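# Press two raised potentiometer knobs onto their collars

## Task

On the circuit board there are two potentiometers whose knobs sit raised; push each knob down until it seats on its own potentiometer's collar. Neither potentiometer may be forced out of the board, or the task fails. Both knobs must stay seated without the robot holding them, and at the end the grippers must release and withdraw.

## Robot and tools

Robot: two Doosan M1013 arms, left_arm and right_arm, each ending in a Robotiq 2F-140 gripper. Bases in the scene frame: left_arm at (+0.011, +0.528, 0) m with quat_wxyz (+0.996, 0, 0, -0.095); right_arm at (+0.061, -0.530, 0) m with quat_wxyz (+0.997, 0, 0, -0.078). Scene frame: origin on the table top midway between the arms, +x out over the table, +z up, left_arm on the +y side. The arm names do not refer to image sides.

Row layout (used by execute_actions and by move's target): 18 numbers, each in [-1, 1]. First left_arm: six joint displacements in the order wrist pitch (joint_5), forearm roll (joint_4), wrist roll (joint_6), shoulder (joint_2), elbow (joint_3), waist (joint_1), then gripper position, force_limit, speed. Then the same nine for right_arm. Joint values are scaled offsets, not absolute angles: 1.0 equals 1.398 rad for waist and shoulder, 2.097 rad for elbow, 2.622 rad for forearm roll, wrist pitch and wrist roll. Stated ranges: elbow -2.792 to 2.792 rad, every other joint -6.283 to 6.283 rad; a request more than 0.010 rad beyond a range is refused for both arms. Gripper position is absolute: +1 fully open (140 mm), about -0.8 pads touch, -1 closes until blocked. force_limit: -1 about 14 N, 0 about 60 N, +1 about 107 N. speed: -1 about 30 mm/s, 0 about 140, +1 about 250. Zeros in the gripper slots are real commands, so repeat an arm's previous three gripper numbers to leave it unchanged.

execute_actions(actions): a list of up to 15 actions, each a table of up to 15 rows; every row lasts one 1/30 s step, and a short table keeps its last row for the remainder of the 15 steps (0.5 s per action). Joint displacements in every row are offsets from the joint angles at the start of that action (for the call's first action, the last reported angles), not from the previous row. An empty list just returns state and images. If any action is malformed, or the first fails the range check, nothing runs.

move(target, speed, blocking): target is one 18-number row whose displacements are offsets from the "Joint positions" in the latest result that showed them. All joints follow paths that finish together, so the hand traces a curve; duration 0.5 to 10 s. speed is the top rate in rad/s of the joint with the most travel, 0.01 to 2, default 0.5. Gripper numbers are sent at the start. Paths do not avoid obstacles or the other arm. blocking=false returns after 0.5 s; then use wait(0) to check, or stop, before further commands. The result adds a move: line with the ending (done, off_target, moving, held, fault), limits=held or limits=none, and each arm's joint farthest from target.

wait(seconds 0 to 10): lets time pass while arms hold their commands. stop(): brakes a running move. zoom_image(camera, region [x0,y0,x1,y1] pixels, at most 504x504): closer look at cam_high (896x504), cam_low (896x504), cam_left_wrist or cam_right_wrist (616x616). show_instructions(): shows reference images. read_manual(section): licence text only. finished_scene(scene): ends scene 1 or 2, irreversibly, and reports success.

Results: per arm, end_effector_position (m) and end_effector_quat_wxyz in the scene frame, plus velocities; this point lies between the closed pads, with fingertips about 33 mm further out when closed, 9 mm when open, and the tips move about 24 mm outward while closing. Reported positions can be off at long reach. Joint positions, velocities, targets and torques are listed in the row joint order. object_status: 0 moving, 1 blocked while opening, 2 blocked while closing (holding), 3 reached target or pads met. position_measured counts run from 3 (open) to 230 (closed). Flange force estimates external force on the gripper and is noisy. Lines such as "joint sent to its limit", "joint command not followed", MOTOR HOT and fault lines report limits, clearance interventions and stops.

Motion limits: joint target rates up to 2.09 (waist, shoulder), 3.14 (elbow), 3.93 (wrist joints) rad/s; targets stay within 0.456/0.683/0.854 rad of measured angles, and any step that would shift the gripper more than 70 mm is scaled back. Large moves may need several actions.

Cautions: the arms are stiff, so commanding even slightly past a firm contact can trip a fault. A torque at a load limit (waist/shoulder 306, elbow 144, wrist joints 40.5 N m) or an external force of 144 N stops that arm for 10 s. Press the knobs gently and just far enough to seat them, since excessive force may drive a potentiometer out of the board. Keep arms from colliding with each other, never knock anything off the table, and open and lift away before finishing. The simulation runs while you think; a small random disturbance may act on parts now and then.

Each tool is called after "Call:" as a command line: name --argument value for each argument, lists and objects as JSON in quotes; but a table of rows of numbers goes row by row, as --pt "numbers of a row", without its own name.

Reference images:

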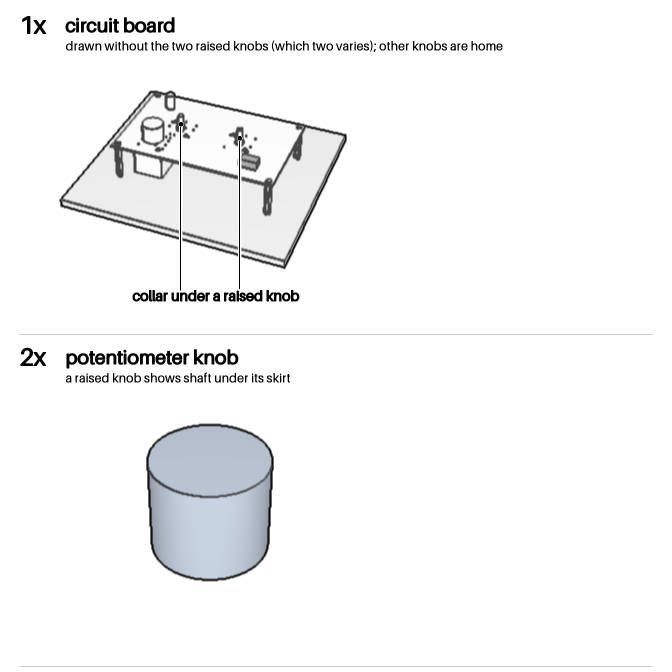

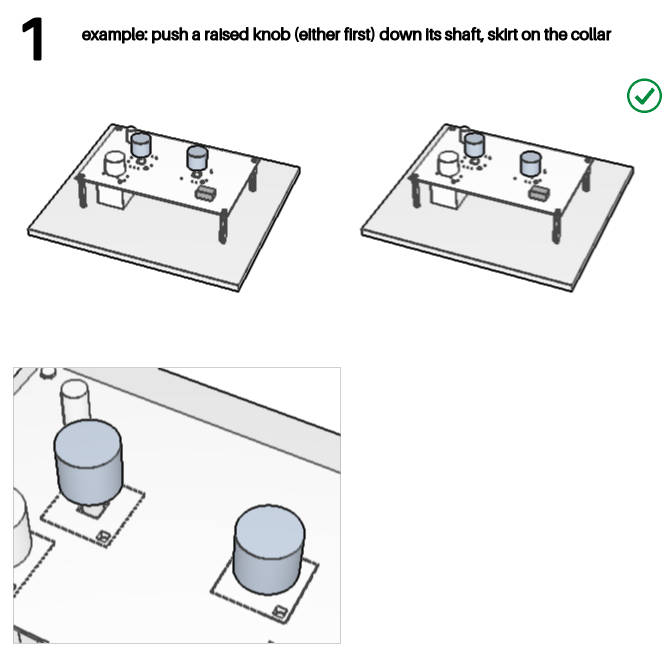

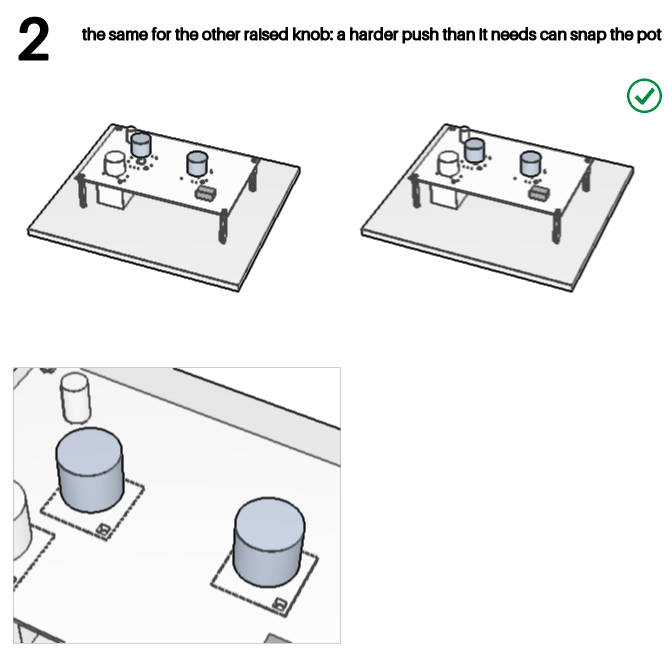

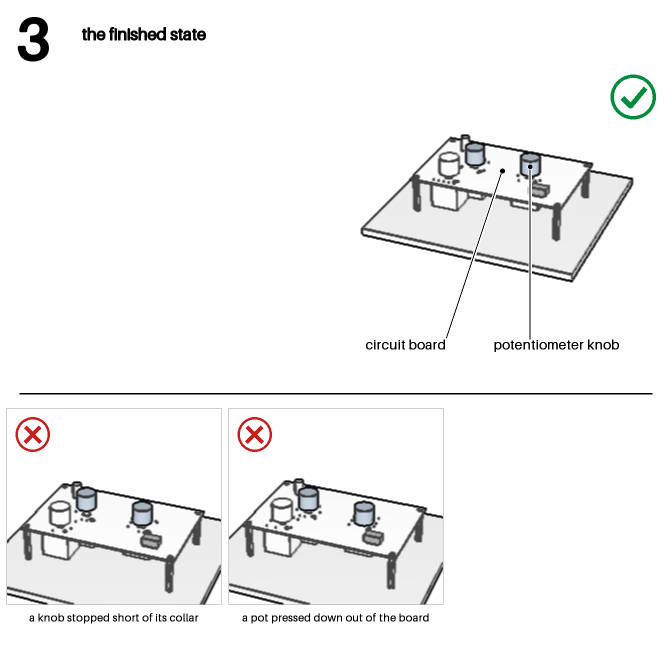

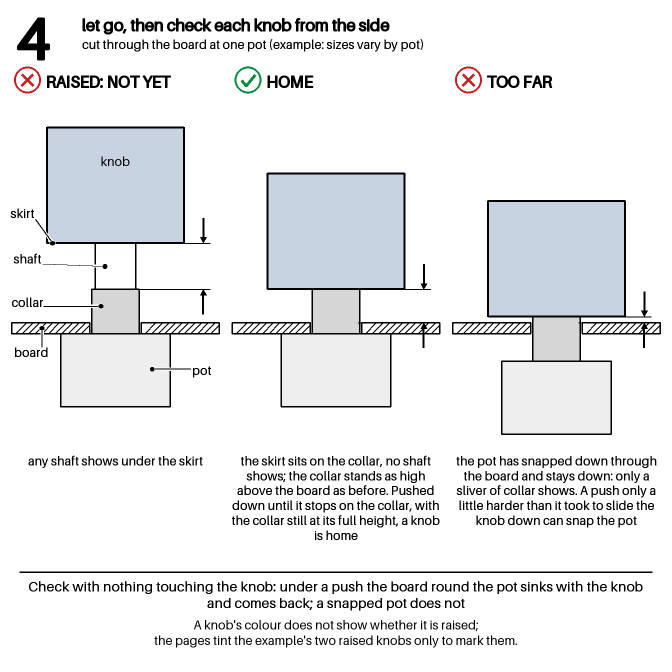

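## Session

I'll start by looking at the scene.

Call:
execute_actions --actions '[]'

Scene clock: 0.00 s.
left_arm: end_effector_position=(+0.5576, +0.7087, +0.1461) position_measured=3 object_status=3 end_effector_quat_wxyz=(-0.322, -0.185, +0.897, -0.240) end_effector_velocity=(-0.001, -0.001, -0.001) end_effector_angular_velocity=(-0.000, +0.000, -0.000) | right_arm: end_effector_position=(+0.8760, -0.0693, +0.3971) position_measured=3 object_status=3 end_effector_quat_wxyz=(+0.401, +0.408, +0.755, -0.320) end_effector_velocity=(+0.000, -0.000, +0.000) end_effector_angular_velocity=(-0.001, -0.001, +0.000)
Joint names: [wrist pitch, forearm roll, wrist roll, shoulder, elbow, waist]
Joint positions: left_arm=[ 1.764 -0.307 -1.484  0.56   1.592  0.62 ] | right_arm=[ 1.877 -1.037  0.038  0.82   0.789  0.928]
Joint velocities: left_arm=[-0.001 -0.     0.    -0.     0.002 -0.   ] | right_arm=[ 0.    -0.001 -0.     0.    -0.     0.   ]
Joint torques (N m, as the joint torque sensors report them, + toward a larger angle): no reading
Flange force (N, the push that the arm receives, along the gripper's own x y z axes): no reading
Joint targets: left_arm=[1.764 -0.307 -1.484 0.560 1.592 0.620] | right_arm=[1.877 -1.037 0.038 0.820 0.789 0.928]

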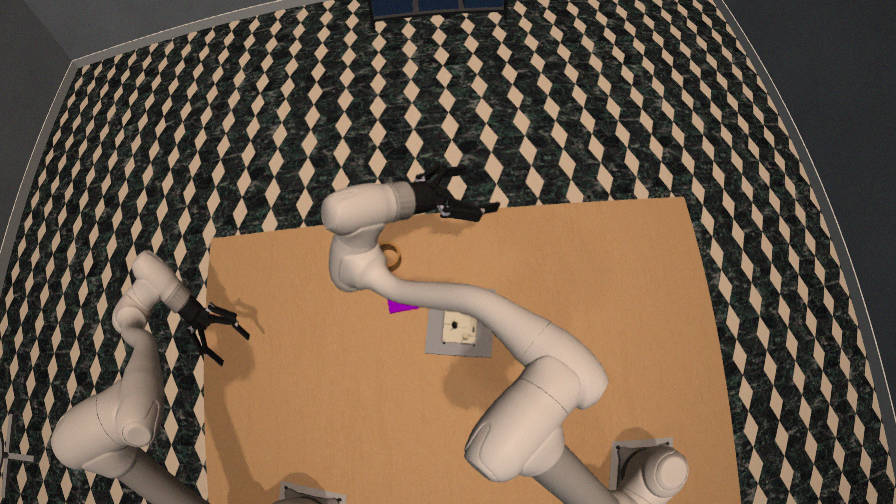

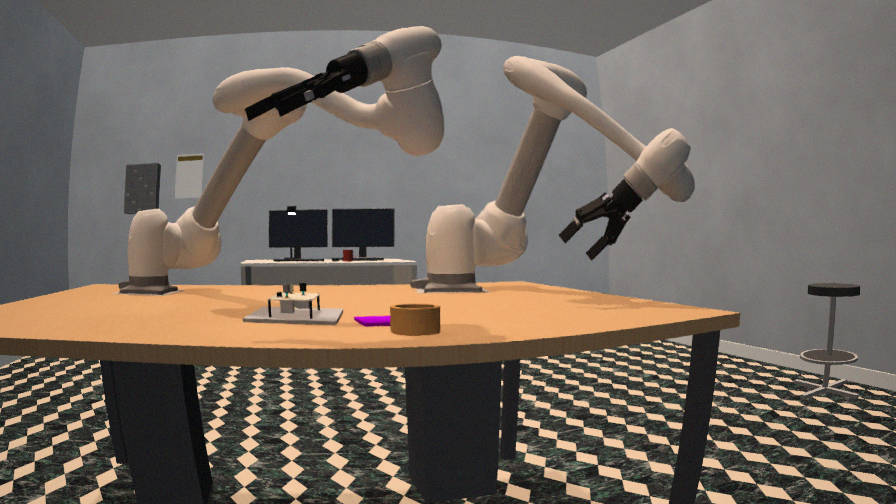

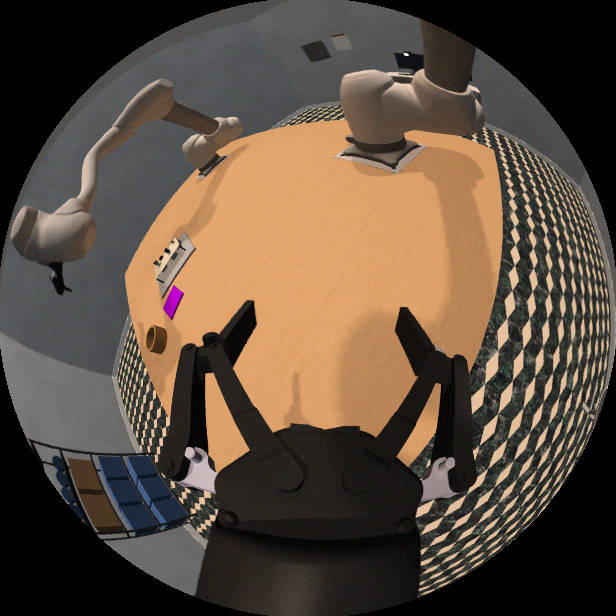

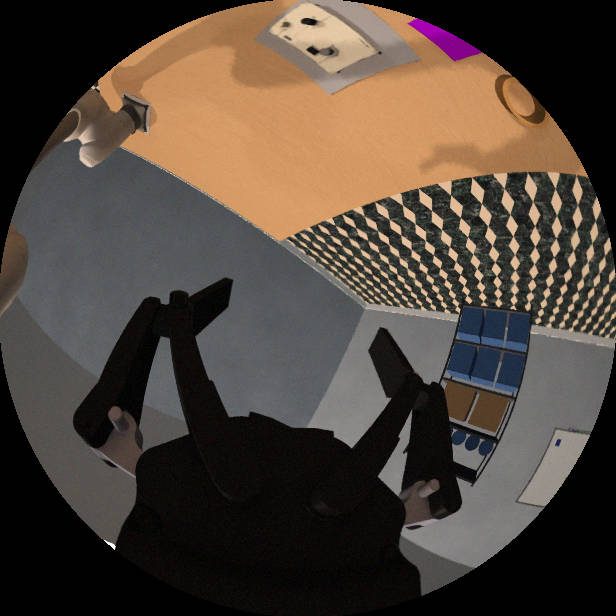

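Call:
zoom_image --camera "cam_low" --region '[230, 270, 360, 335]'

Call:
zoom_image --camera "cam_high" --region '[410, 290, 510, 370]'

Call:
zoom_image --camera "cam_right_wrist" --region '[240, 0, 440, 110]'

Region (230, 270, 360, 335) of cam_low's 896x504 image, scaled by 3.877, with more detail than that image has.

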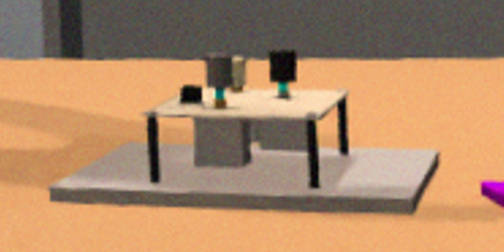

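Region (410, 290, 510, 370) of cam_high's 896x504 image, scaled by 5.040, with more detail than that image has; it fills the top 403 rows of this view, and the rest is white.

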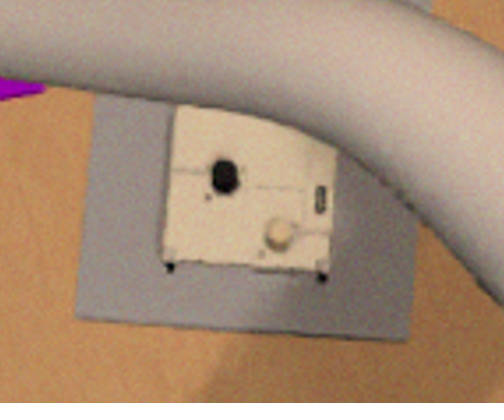

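Region (240, 0, 440, 110) of cam_right_wrist's 616x616 image, scaled by 2.520, with more detail than that image has; it fills the top 277 rows of this view, and the rest is white.

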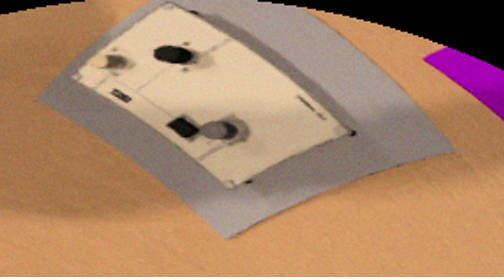

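Call:
move --target '[0,0,0,0,0,0,1,0,0, -0.2208,0.3955,0,-0.33,0.3319,-0.0558,-1,0,1]' --speed 0.8

Scene clock: 4.90 s.
left_arm: end_effector_position=(+0.5576, +0.7087, +0.1461) position_measured=3 object_status=3 end_effector_quat_wxyz=(-0.322, -0.185, +0.897, -0.240) end_effector_velocity=(-0.001, -0.000, -0.000) end_effector_angular_velocity=(-0.001, +0.003, -0.000) | right_arm: end_effector_position=(+0.6199, -0.0200, +0.2502) position_measured=233 object_status=3 end_effector_quat_wxyz=(+0.000, +0.442, +0.897, +0.000) end_effector_velocity=(-0.001, +0.000, -0.000) end_effector_angular_velocity=(+0.001, +0.001, -0.002)
Joint names: [wrist pitch, forearm roll, wrist roll, shoulder, elbow, waist]
Joint positions: left_arm=[ 1.764 -0.307 -1.484  0.56   1.592  0.62 ] | right_arm=[1.298 0.    0.038 0.358 1.485 0.85 ]
Joint velocities: left_arm=[ 0.002  0.    -0.     0.     0.001 -0.   ] | right_arm=[-0.001  0.001  0.002 -0.001  0.001 -0.   ]
Joint torques (N m, as the joint torque sensors report them, + toward a larger angle): left_arm=[  1.84   2.35   0.04 -84.5  -29.47  -0.85] | right_arm=[ -0.53   4.36  -0.02 -78.12 -39.92   4.74]
Flange force (N, the push that the arm receives, along the gripper's own x y z axes): left_arm=[1.1 -0.1 -5.2] | right_arm=[-6.0 3.8 -0.4]
Joint targets: left_arm=[1.764 -0.307 -1.484 0.560 1.592 0.620] | right_arm=[1.298 0.000 0.038 0.358 1.485 0.850]
move: done; limits=none; left_arm: farthest joint: the waist, 0.000 radians from its target (0.000 radians at the start); right_arm: farthest joint: the waist, 0.000 radians from its target (0.078 radians at the start)
camera_calibration (this result's frames):
cam_left_wrist: T_world_to_cam=[[-0.570926, 0.7306, -0.374523, -0.117245], [0.819002, 0.475003, -0.321882, -0.736755], [-0.0572678, -0.490506, -0.869554, 0.683675], [0, 0, 0, 1]] pos_world=[0.575618, 0.770967, 0.313434]
cam_right_wrist: T_world_to_cam=[[0.551253, 0.83392, -0.0264228, -0.32747], [0.79755, -0.517383, 0.310208, -0.566636], [0.245018, -0.192077, -0.950301, 0.249984], [0, 0, 0, 1]] pos_world=[0.571189, 0.0279317, 0.404683]

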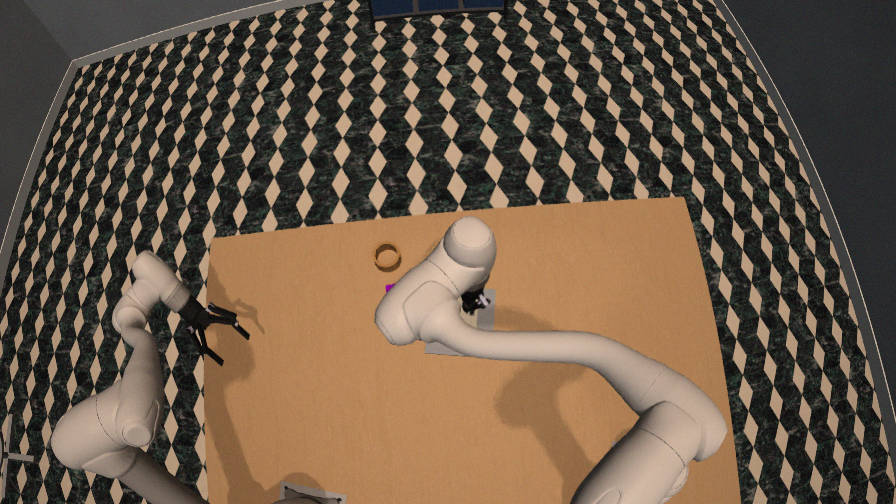

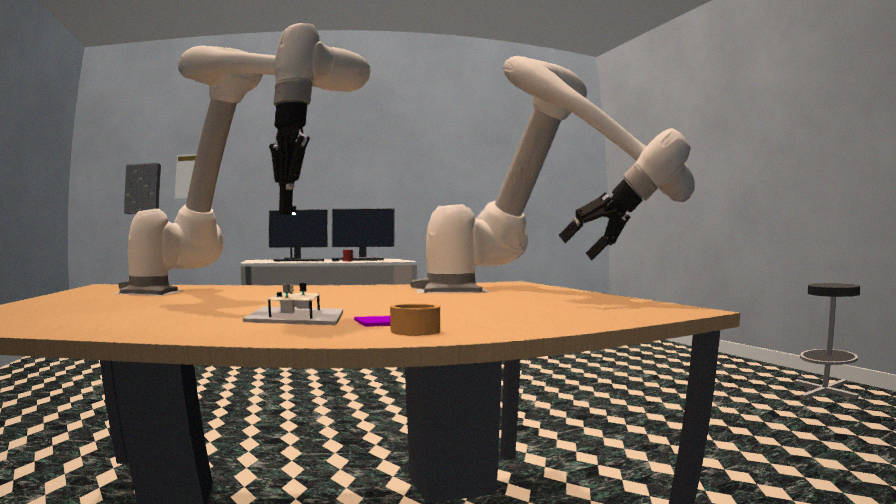

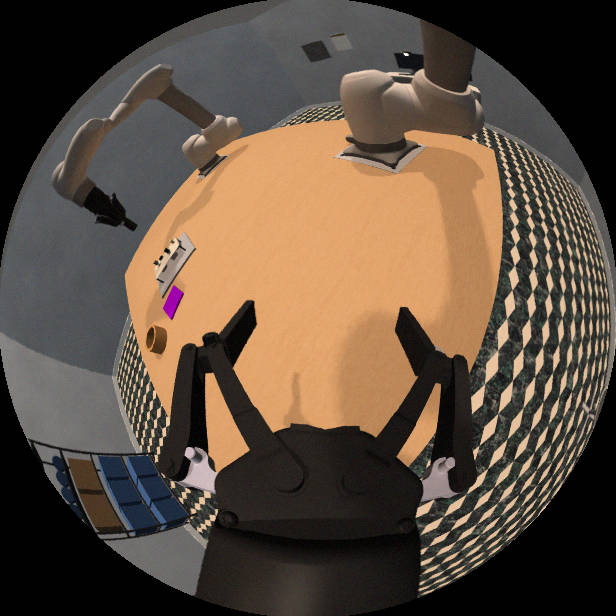

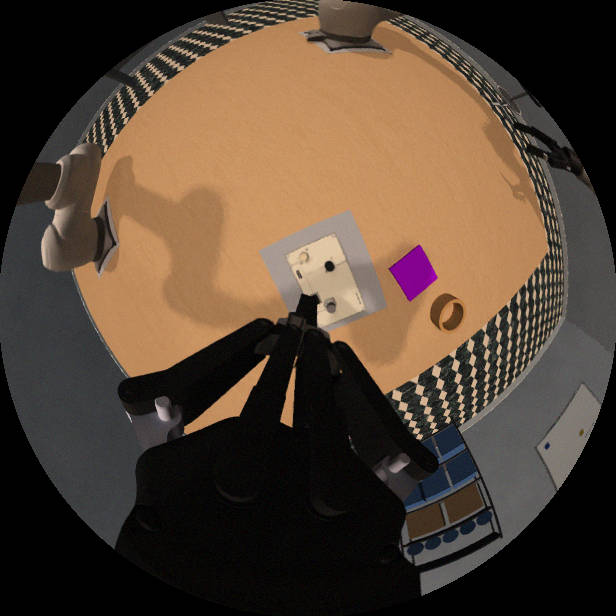

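Call:
zoom_image --camera "cam_right_wrist" --region '[250, 200, 400, 350]'

Call:
zoom_image --camera "cam_low" --region '[240, 190, 360, 330]'

Region (250, 200, 400, 350) of cam_right_wrist's 616x616 image, scaled by 3.360, with more detail than that image has.

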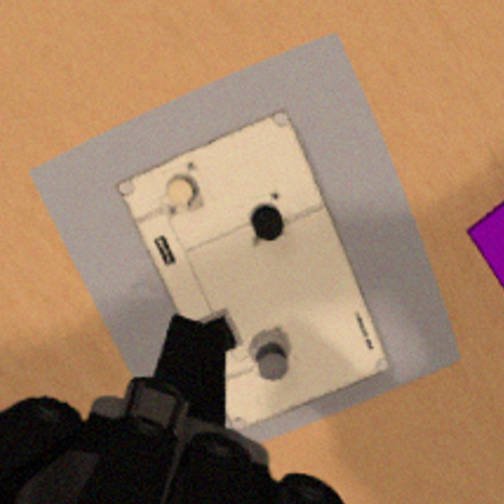

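Region (240, 190, 360, 330) of cam_low's 896x504 image, scaled by 3.600, with more detail than that image has; it fills the left 432 columns of this view, and the rest is white.

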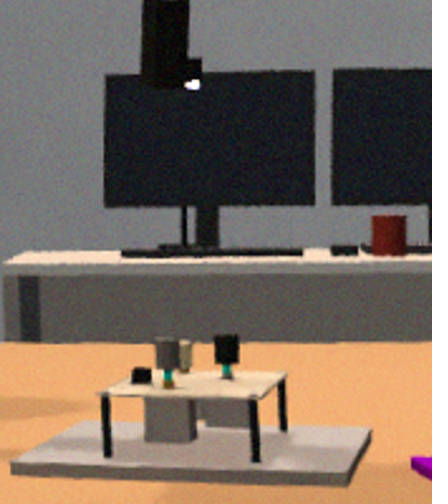

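Call:
move --target '[0,0,0,0,0,0,1,0,0, -0.0634,0,0,0.0804,0.026,0.0315,-1,0,1]' --speed 0.25

Call:
zoom_image --camera "cam_right_wrist" --region '[230, 170, 430, 370]'

Call:
zoom_image --camera "cam_low" --region '[250, 240, 350, 320]'

Scene clock: 8.97 s.
left_arm: end_effector_position=(+0.5576, +0.7087, +0.1461) position_measured=3 object_status=3 end_effector_quat_wxyz=(-0.322, -0.185, +0.897, -0.240) end_effector_velocity=(+0.000, -0.000, -0.000) end_effector_angular_velocity=(+0.000, -0.000, +0.000) | right_arm: end_effector_position=(+0.6199, +0.0250, +0.1349) position_measured=233 object_status=3 end_effector_quat_wxyz=(-0.000, +0.422, +0.907, -0.000) end_effector_velocity=(-0.001, -0.000, -0.001) end_effector_angular_velocity=(-0.001, +0.001, -0.000)
Joint names: [wrist pitch, forearm roll, wrist roll, shoulder, elbow, waist]
Joint positions: left_arm=[ 1.764 -0.307 -1.484  0.56   1.592  0.62 ] | right_arm=[1.132 0.    0.038 0.471 1.539 0.894]
Joint velocities: left_arm=[-0.001 -0.    -0.     0.     0.    -0.   ] | right_arm=[-0.     0.     0.     0.001  0.001  0.   ]
Joint torques (N m, as the joint torque sensors report them, + toward a larger angle): left_arm=[  1.75   2.47   0.05 -84.58 -30.01  -0.11] | right_arm=[ -0.06   3.77   0.02 -84.43 -37.71   3.85]
Flange force (N, the push that the arm receives, along the gripper's own x y z axes): left_arm=[1.5 -1.0 -4.1] | right_arm=[-4.9 -0.1 -0.3]
Joint targets: left_arm=[1.764 -0.307 -1.484 0.560 1.592 0.620] | right_arm=[1.132 0.000 0.038 0.471 1.539 0.894]
move: done; limits=none; left_arm: farthest joint: the waist, 0.000 radians from its target (0.000 radians at the start); right_arm: farthest joint: the waist, 0.000 radians from its target (0.044 radians at the start)
camera_calibration (this result's frames):
cam_left_wrist: T_world_to_cam=[[-0.570926, 0.7306, -0.374522, -0.117245], [0.819002, 0.475003, -0.321882, -0.736755], [-0.0572679, -0.490506, -0.869554, 0.683675], [0, 0, 0, 1]] pos_world=[0.575618, 0.770967, 0.313434]
cam_right_wrist: T_world_to_cam=[[0.514018, 0.857353, -0.0270496, -0.345464], [0.819692, -0.481658, 0.310017, -0.522183], [0.252765, -0.181527, -0.950346, 0.143975], [0, 0, 0, 1]] pos_world=[0.569213, 0.0708062, 0.289367]

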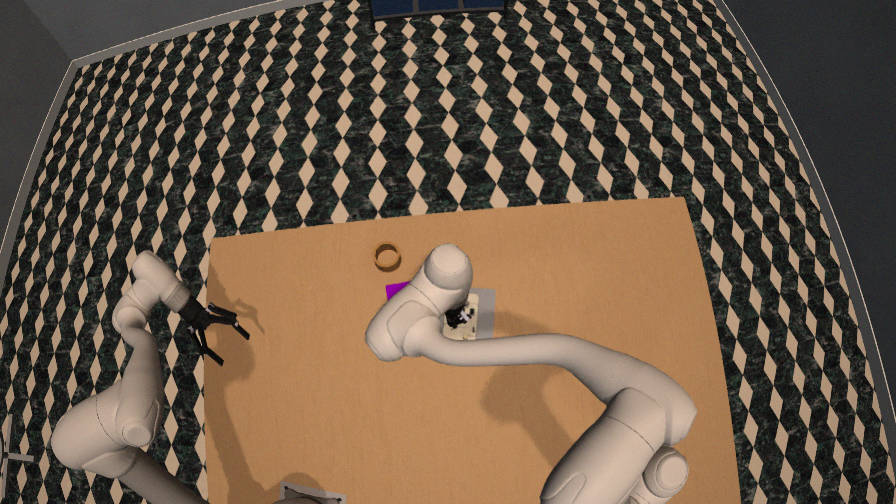

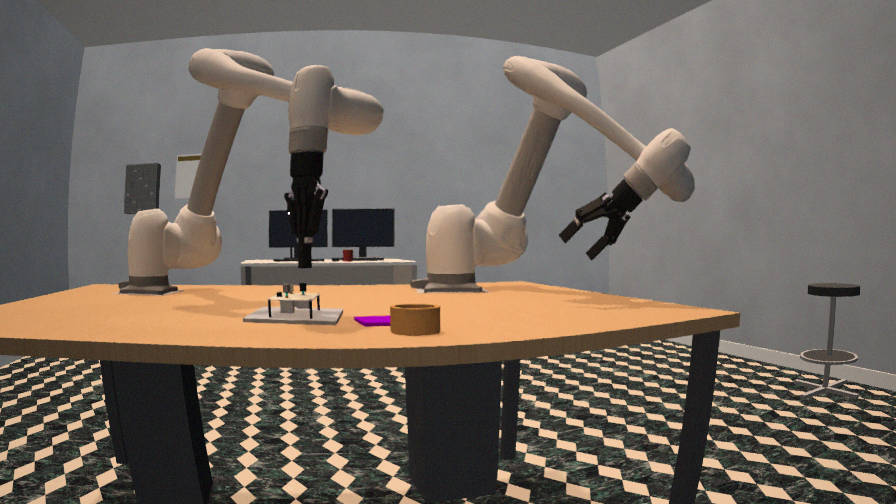

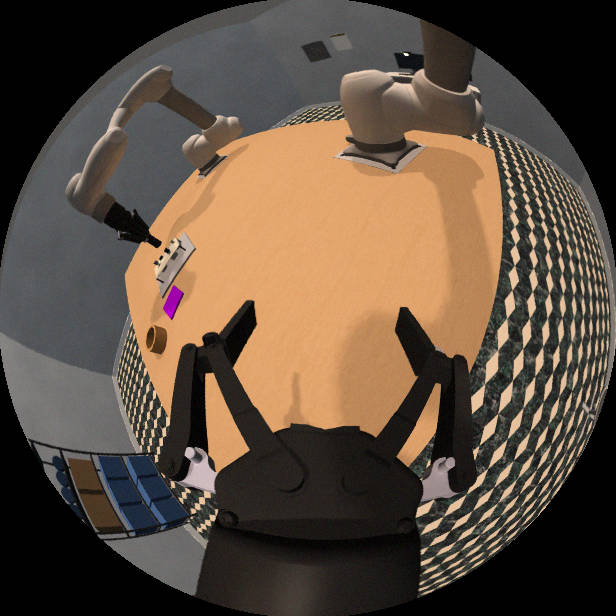

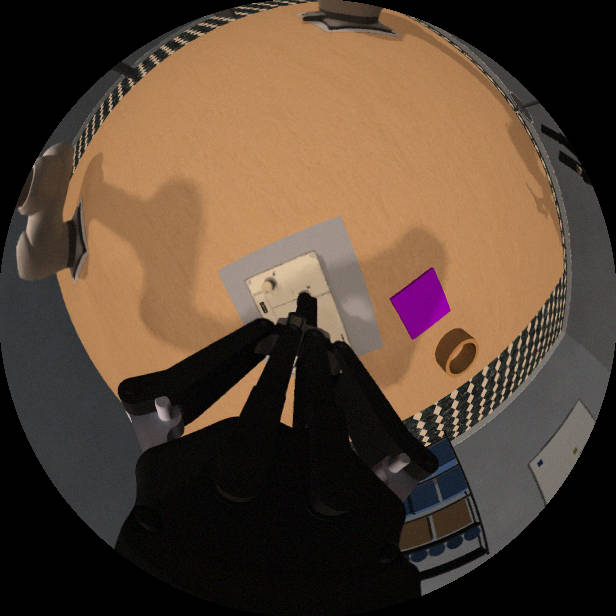

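Region (230, 170, 430, 370) of cam_right_wrist's 616x616 image, scaled by 2.520, with more detail than that image has.

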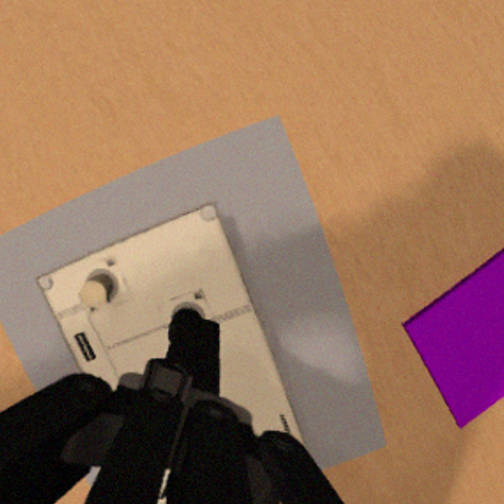

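Region (250, 240, 350, 320) of cam_low's 896x504 image, scaled by 5.040, with more detail than that image has; it fills the top 403 rows of this view, and the rest is white.

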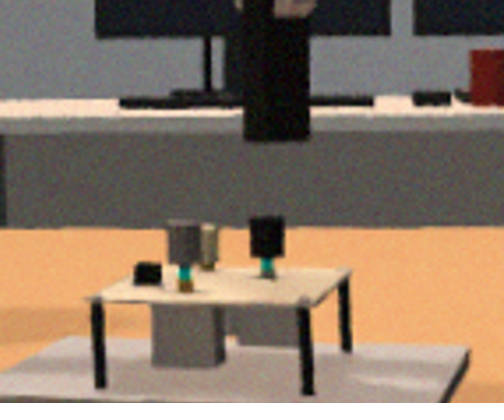

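Call:
zoom_image --camera "cam_right_wrist" --region '[260, 260, 350, 340]'

Region (260, 260, 350, 340) of cam_right_wrist's 616x616 image, scaled by 5.600, with more detail than that image has.

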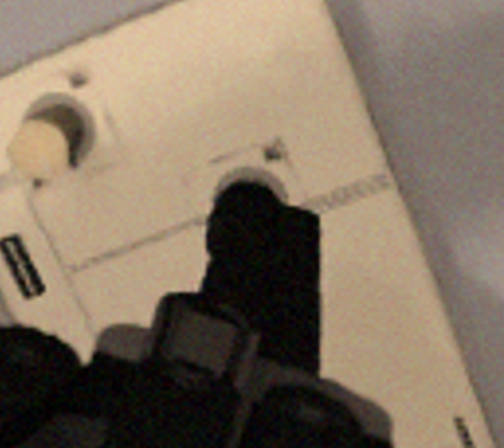

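Call:
move --target '[0,0,0,0,0,0,1,0,0, 0.01368,0,0.26583,-0.01745,-0.00567,-0.00215,-1,0,1]' --speed 0.8

Call:
zoom_image --camera "cam_right_wrist" --region '[250, 240, 370, 340]'

Call:
zoom_image --camera "cam_low" --region '[250, 240, 350, 320]'

Scene clock: 12.50 s.
left_arm: end_effector_position=(+0.5576, +0.7087, +0.1461) position_measured=3 object_status=3 end_effector_quat_wxyz=(-0.322, -0.185, +0.897, -0.240) end_effector_velocity=(-0.000, +0.001, +0.000) end_effector_angular_velocity=(-0.000, -0.000, +0.001) | right_arm: end_effector_position=(+0.6178, +0.0199, +0.1601) position_measured=233 object_status=3 end_effector_quat_wxyz=(+0.000, +0.707, +0.707, +0.000) end_effector_velocity=(-0.000, -0.000, +0.000) end_effector_angular_velocity=(-0.000, +0.000, -0.001)
Joint names: [wrist pitch, forearm roll, wrist roll, shoulder, elbow, waist]
Joint positions: left_arm=[ 1.764 -0.307 -1.484  0.56   1.592  0.62 ] | right_arm=[ 1.168 -0.     0.734  0.446  1.527  0.891]
Joint velocities: left_arm=[ 0.    -0.     0.001 -0.     0.     0.001] | right_arm=[ 0.001 -0.     0.001 -0.    -0.    -0.   ]
Joint torques (N m, as the joint torque sensors report them, + toward a larger angle): left_arm=[  1.63   2.33   0.08 -84.32 -29.1   -0.43] | right_arm=[ -0.2    4.04  -0.25 -84.67 -37.82   2.81]
Flange force (N, the push that the arm receives, along the gripper's own x y z axes): left_arm=[1.1 -0.6 -6.2] | right_arm=[0.2 4.9 0.2]
Joint targets: left_arm=[1.764 -0.307 -1.484 0.560 1.592 0.620] | right_arm=[1.168 0.000 0.734 0.446 1.527 0.891]
move: done; limits=none; left_arm: farthest joint: the waist, 0.000 radians from its target (0.000 radians at the start); right_arm: farthest joint: the wrist roll, 0.001 radians from its target (0.697 radians at the start)
camera_calibration (this result's frames):
cam_right_wrist: T_world_to_cam=[[0.945398, 0.324827, -0.0266586, -0.595263], [0.31674, -0.896419, 0.310012, -0.211746], [0.0768031, -0.301529, -0.950359, 0.278628], [0, 0, 0, 1]] pos_world=[0.60843, 0.0875584, 0.314572]

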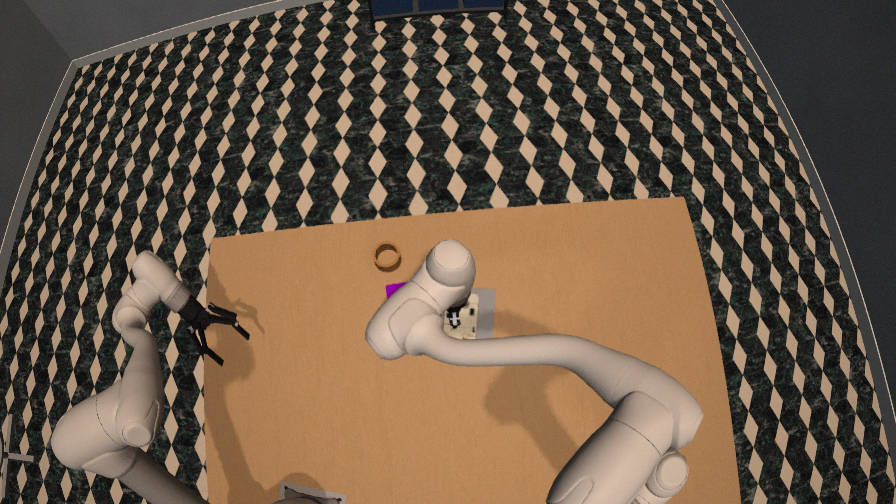

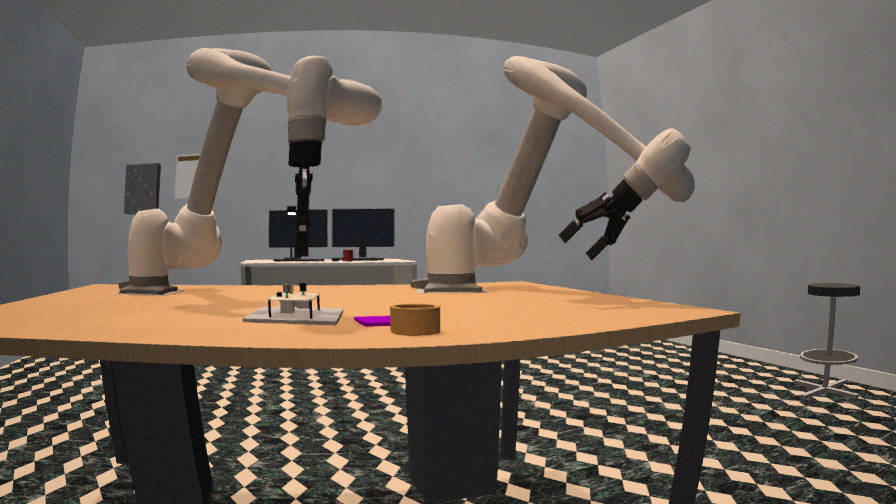

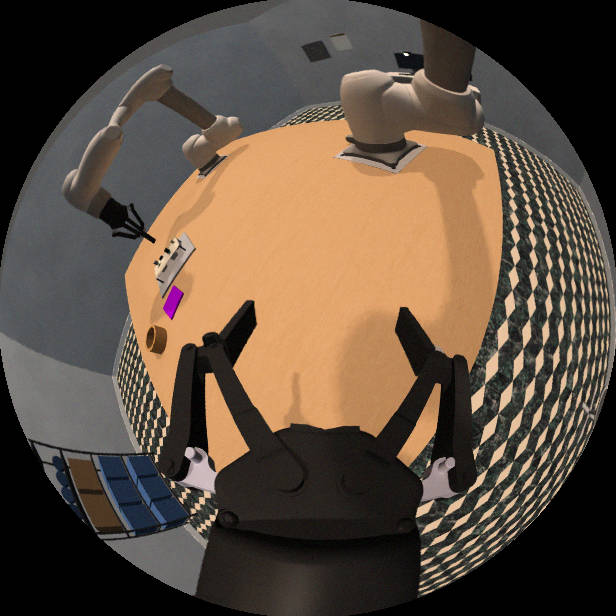

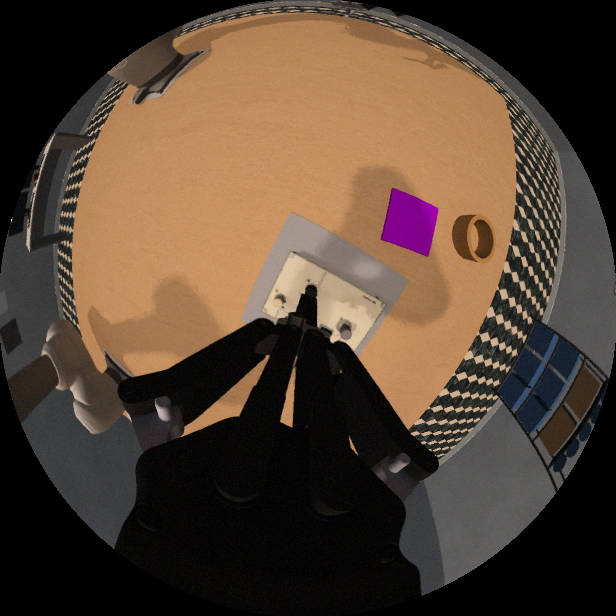

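Region (250, 240, 370, 340) of cam_right_wrist's 616x616 image, scaled by 4.200, with more detail than that image has.

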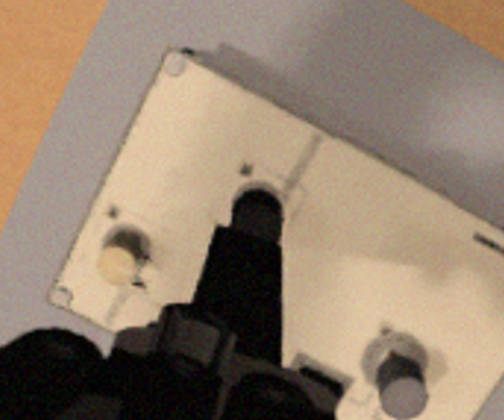

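Region (250, 240, 350, 320) of cam_low's 896x504 image, scaled by 5.040, with more detail than that image has; it fills the top 403 rows of this view, and the rest is white.

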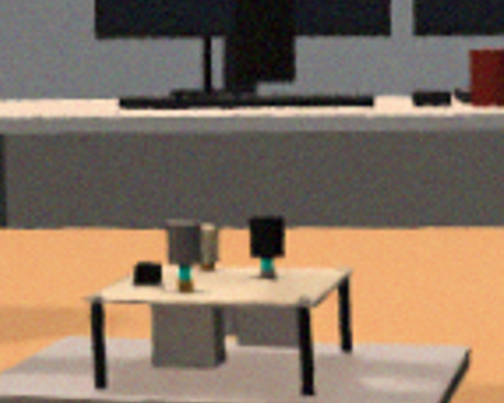

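Call:
zoom_image --camera "cam_right_wrist" --region '[290, 275, 340, 325]'

Region (290, 275, 340, 325) of cam_right_wrist's 616x616 image, scaled by 10.080, with more detail than that image has.

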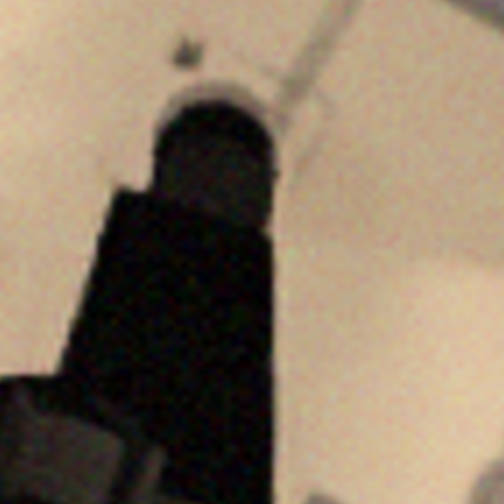

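Call:
zoom_image --camera "cam_left_wrist" --region '[120, 200, 220, 300]'

Region (120, 200, 220, 300) of cam_left_wrist's 616x616 image, scaled by 5.040, with more detail than that image has.

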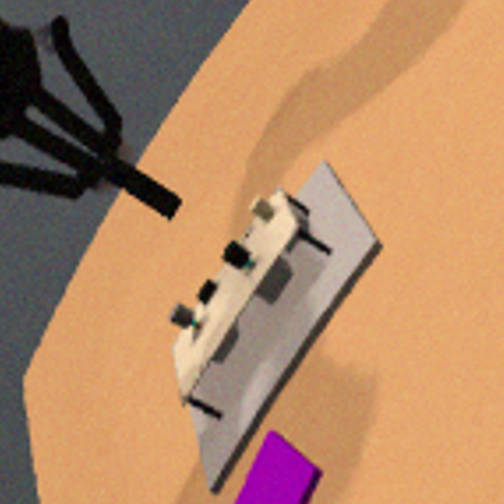

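Call:
move --target '[0,0,0,0,0,0,1,0,0, -0.028183,0,-0.00163,0.027316,0.017028,-0.003052,-1,0,1]' --speed 0.1

Call:
zoom_image --camera "cam_left_wrist" --region '[140, 215, 200, 275]'

Call:
zoom_image --camera "cam_low" --region '[270, 260, 330, 310]'

Scene clock: 15.40 s.
left_arm: end_effector_position=(+0.5576, +0.7087, +0.1461) position_measured=3 object_status=3 end_effector_quat_wxyz=(-0.322, -0.185, +0.897, -0.240) end_effector_velocity=(-0.000, -0.000, -0.000) end_effector_angular_velocity=(-0.000, +0.000, -0.000) | right_arm: end_effector_position=(+0.6228, +0.0199, +0.1122) position_measured=233 object_status=3 end_effector_quat_wxyz=(+0.000, +0.707, +0.707, +0.000) end_effector_velocity=(-0.000, -0.000, -0.001) end_effector_angular_velocity=(-0.001, +0.000, +0.000)
Joint names: [wrist pitch, forearm roll, wrist roll, shoulder, elbow, waist]
Joint positions: left_arm=[ 1.764 -0.307 -1.484  0.56   1.592  0.62 ] | right_arm=[ 1.094 -0.     0.73   0.484  1.563  0.887]
Joint velocities: left_arm=[-0.     0.     0.     0.     0.001  0.   ] | right_arm=[-0.    -0.001 -0.     0.001  0.001 -0.   ]
Joint torques (N m, as the joint torque sensors report them, + toward a larger angle): left_arm=[  1.73   2.3   -0.17 -84.66 -30.11   0.12] | right_arm=[ -0.06   3.8   -0.23 -88.88 -37.66   4.68]
Flange force (N, the push that the arm receives, along the gripper's own x y z axes): left_arm=[1.5 -0.6 -3.7] | right_arm=[-1.6 6.5 3.1]
Joint targets: left_arm=[1.764 -0.307 -1.484 0.560 1.592 0.620] | right_arm=[1.094 -0.000 0.730 0.484 1.563 0.887]
move: done; limits=none; left_arm: farthest joint: the waist, 0.000 radians from its target (0.000 radians at the start); right_arm: farthest joint: the waist, 0.000 radians from its target (0.005 radians at the start)
camera_calibration (this result's frames):
cam_left_wrist: T_world_to_cam=[[-0.570926, 0.7306, -0.374522, -0.117245], [0.819002, 0.475003, -0.321882, -0.736755], [-0.0572679, -0.490506, -0.869554, 0.683675], [0, 0, 0, 1]] pos_world=[0.575618, 0.770967, 0.313434]
cam_right_wrist: T_world_to_cam=[[0.945396, 0.324834, -0.0266446, -0.601272], [0.316744, -0.89642, 0.310008, -0.198467], [0.0768164, -0.301519, -0.950361, 0.232686], [0, 0, 0, 1]] pos_world=[0.613429, 0.0875632, 0.266641]

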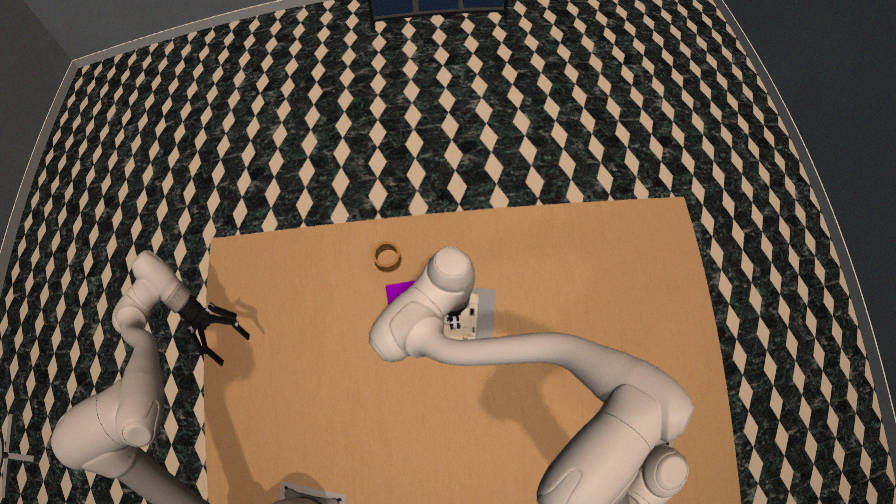

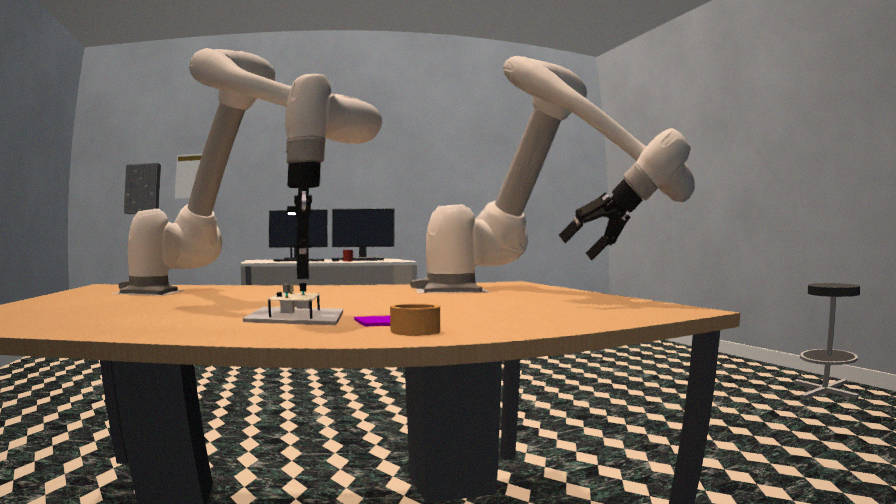

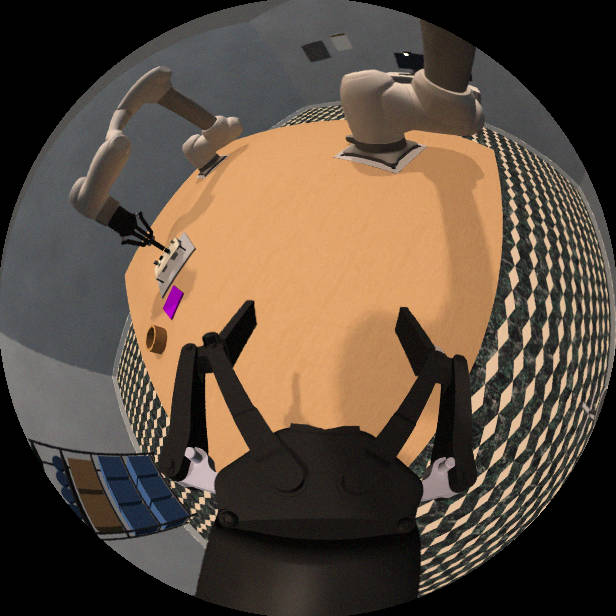

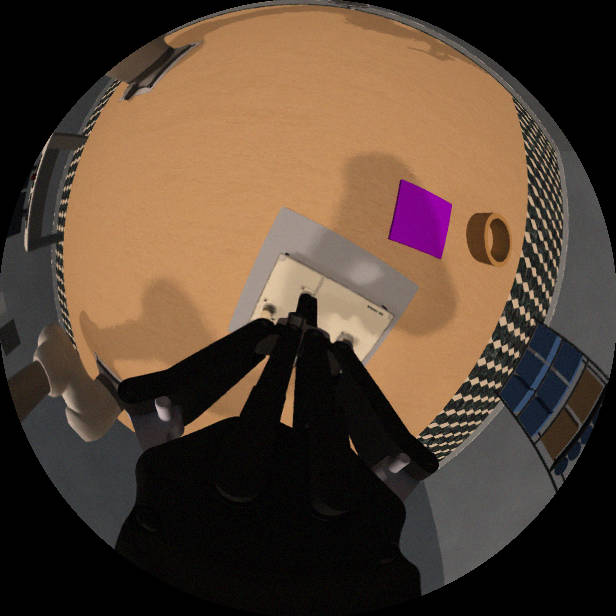

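Region (140, 215, 200, 275) of cam_left_wrist's 616x616 image, scaled by 8.400, with more detail than that image has.

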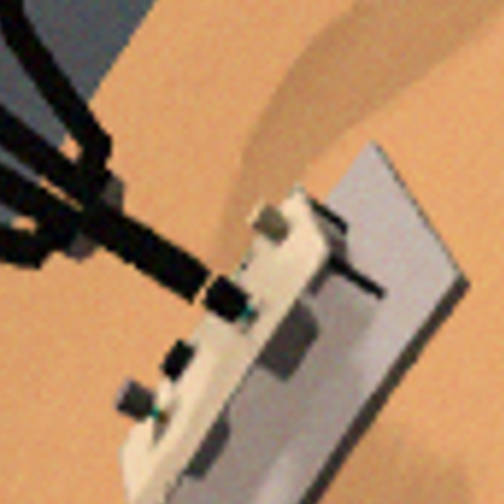

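Region (270, 260, 330, 310) of cam_low's 896x504 image, scaled by 8.400, with more detail than that image has.

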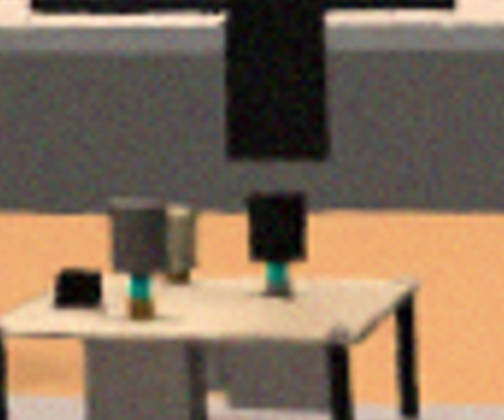

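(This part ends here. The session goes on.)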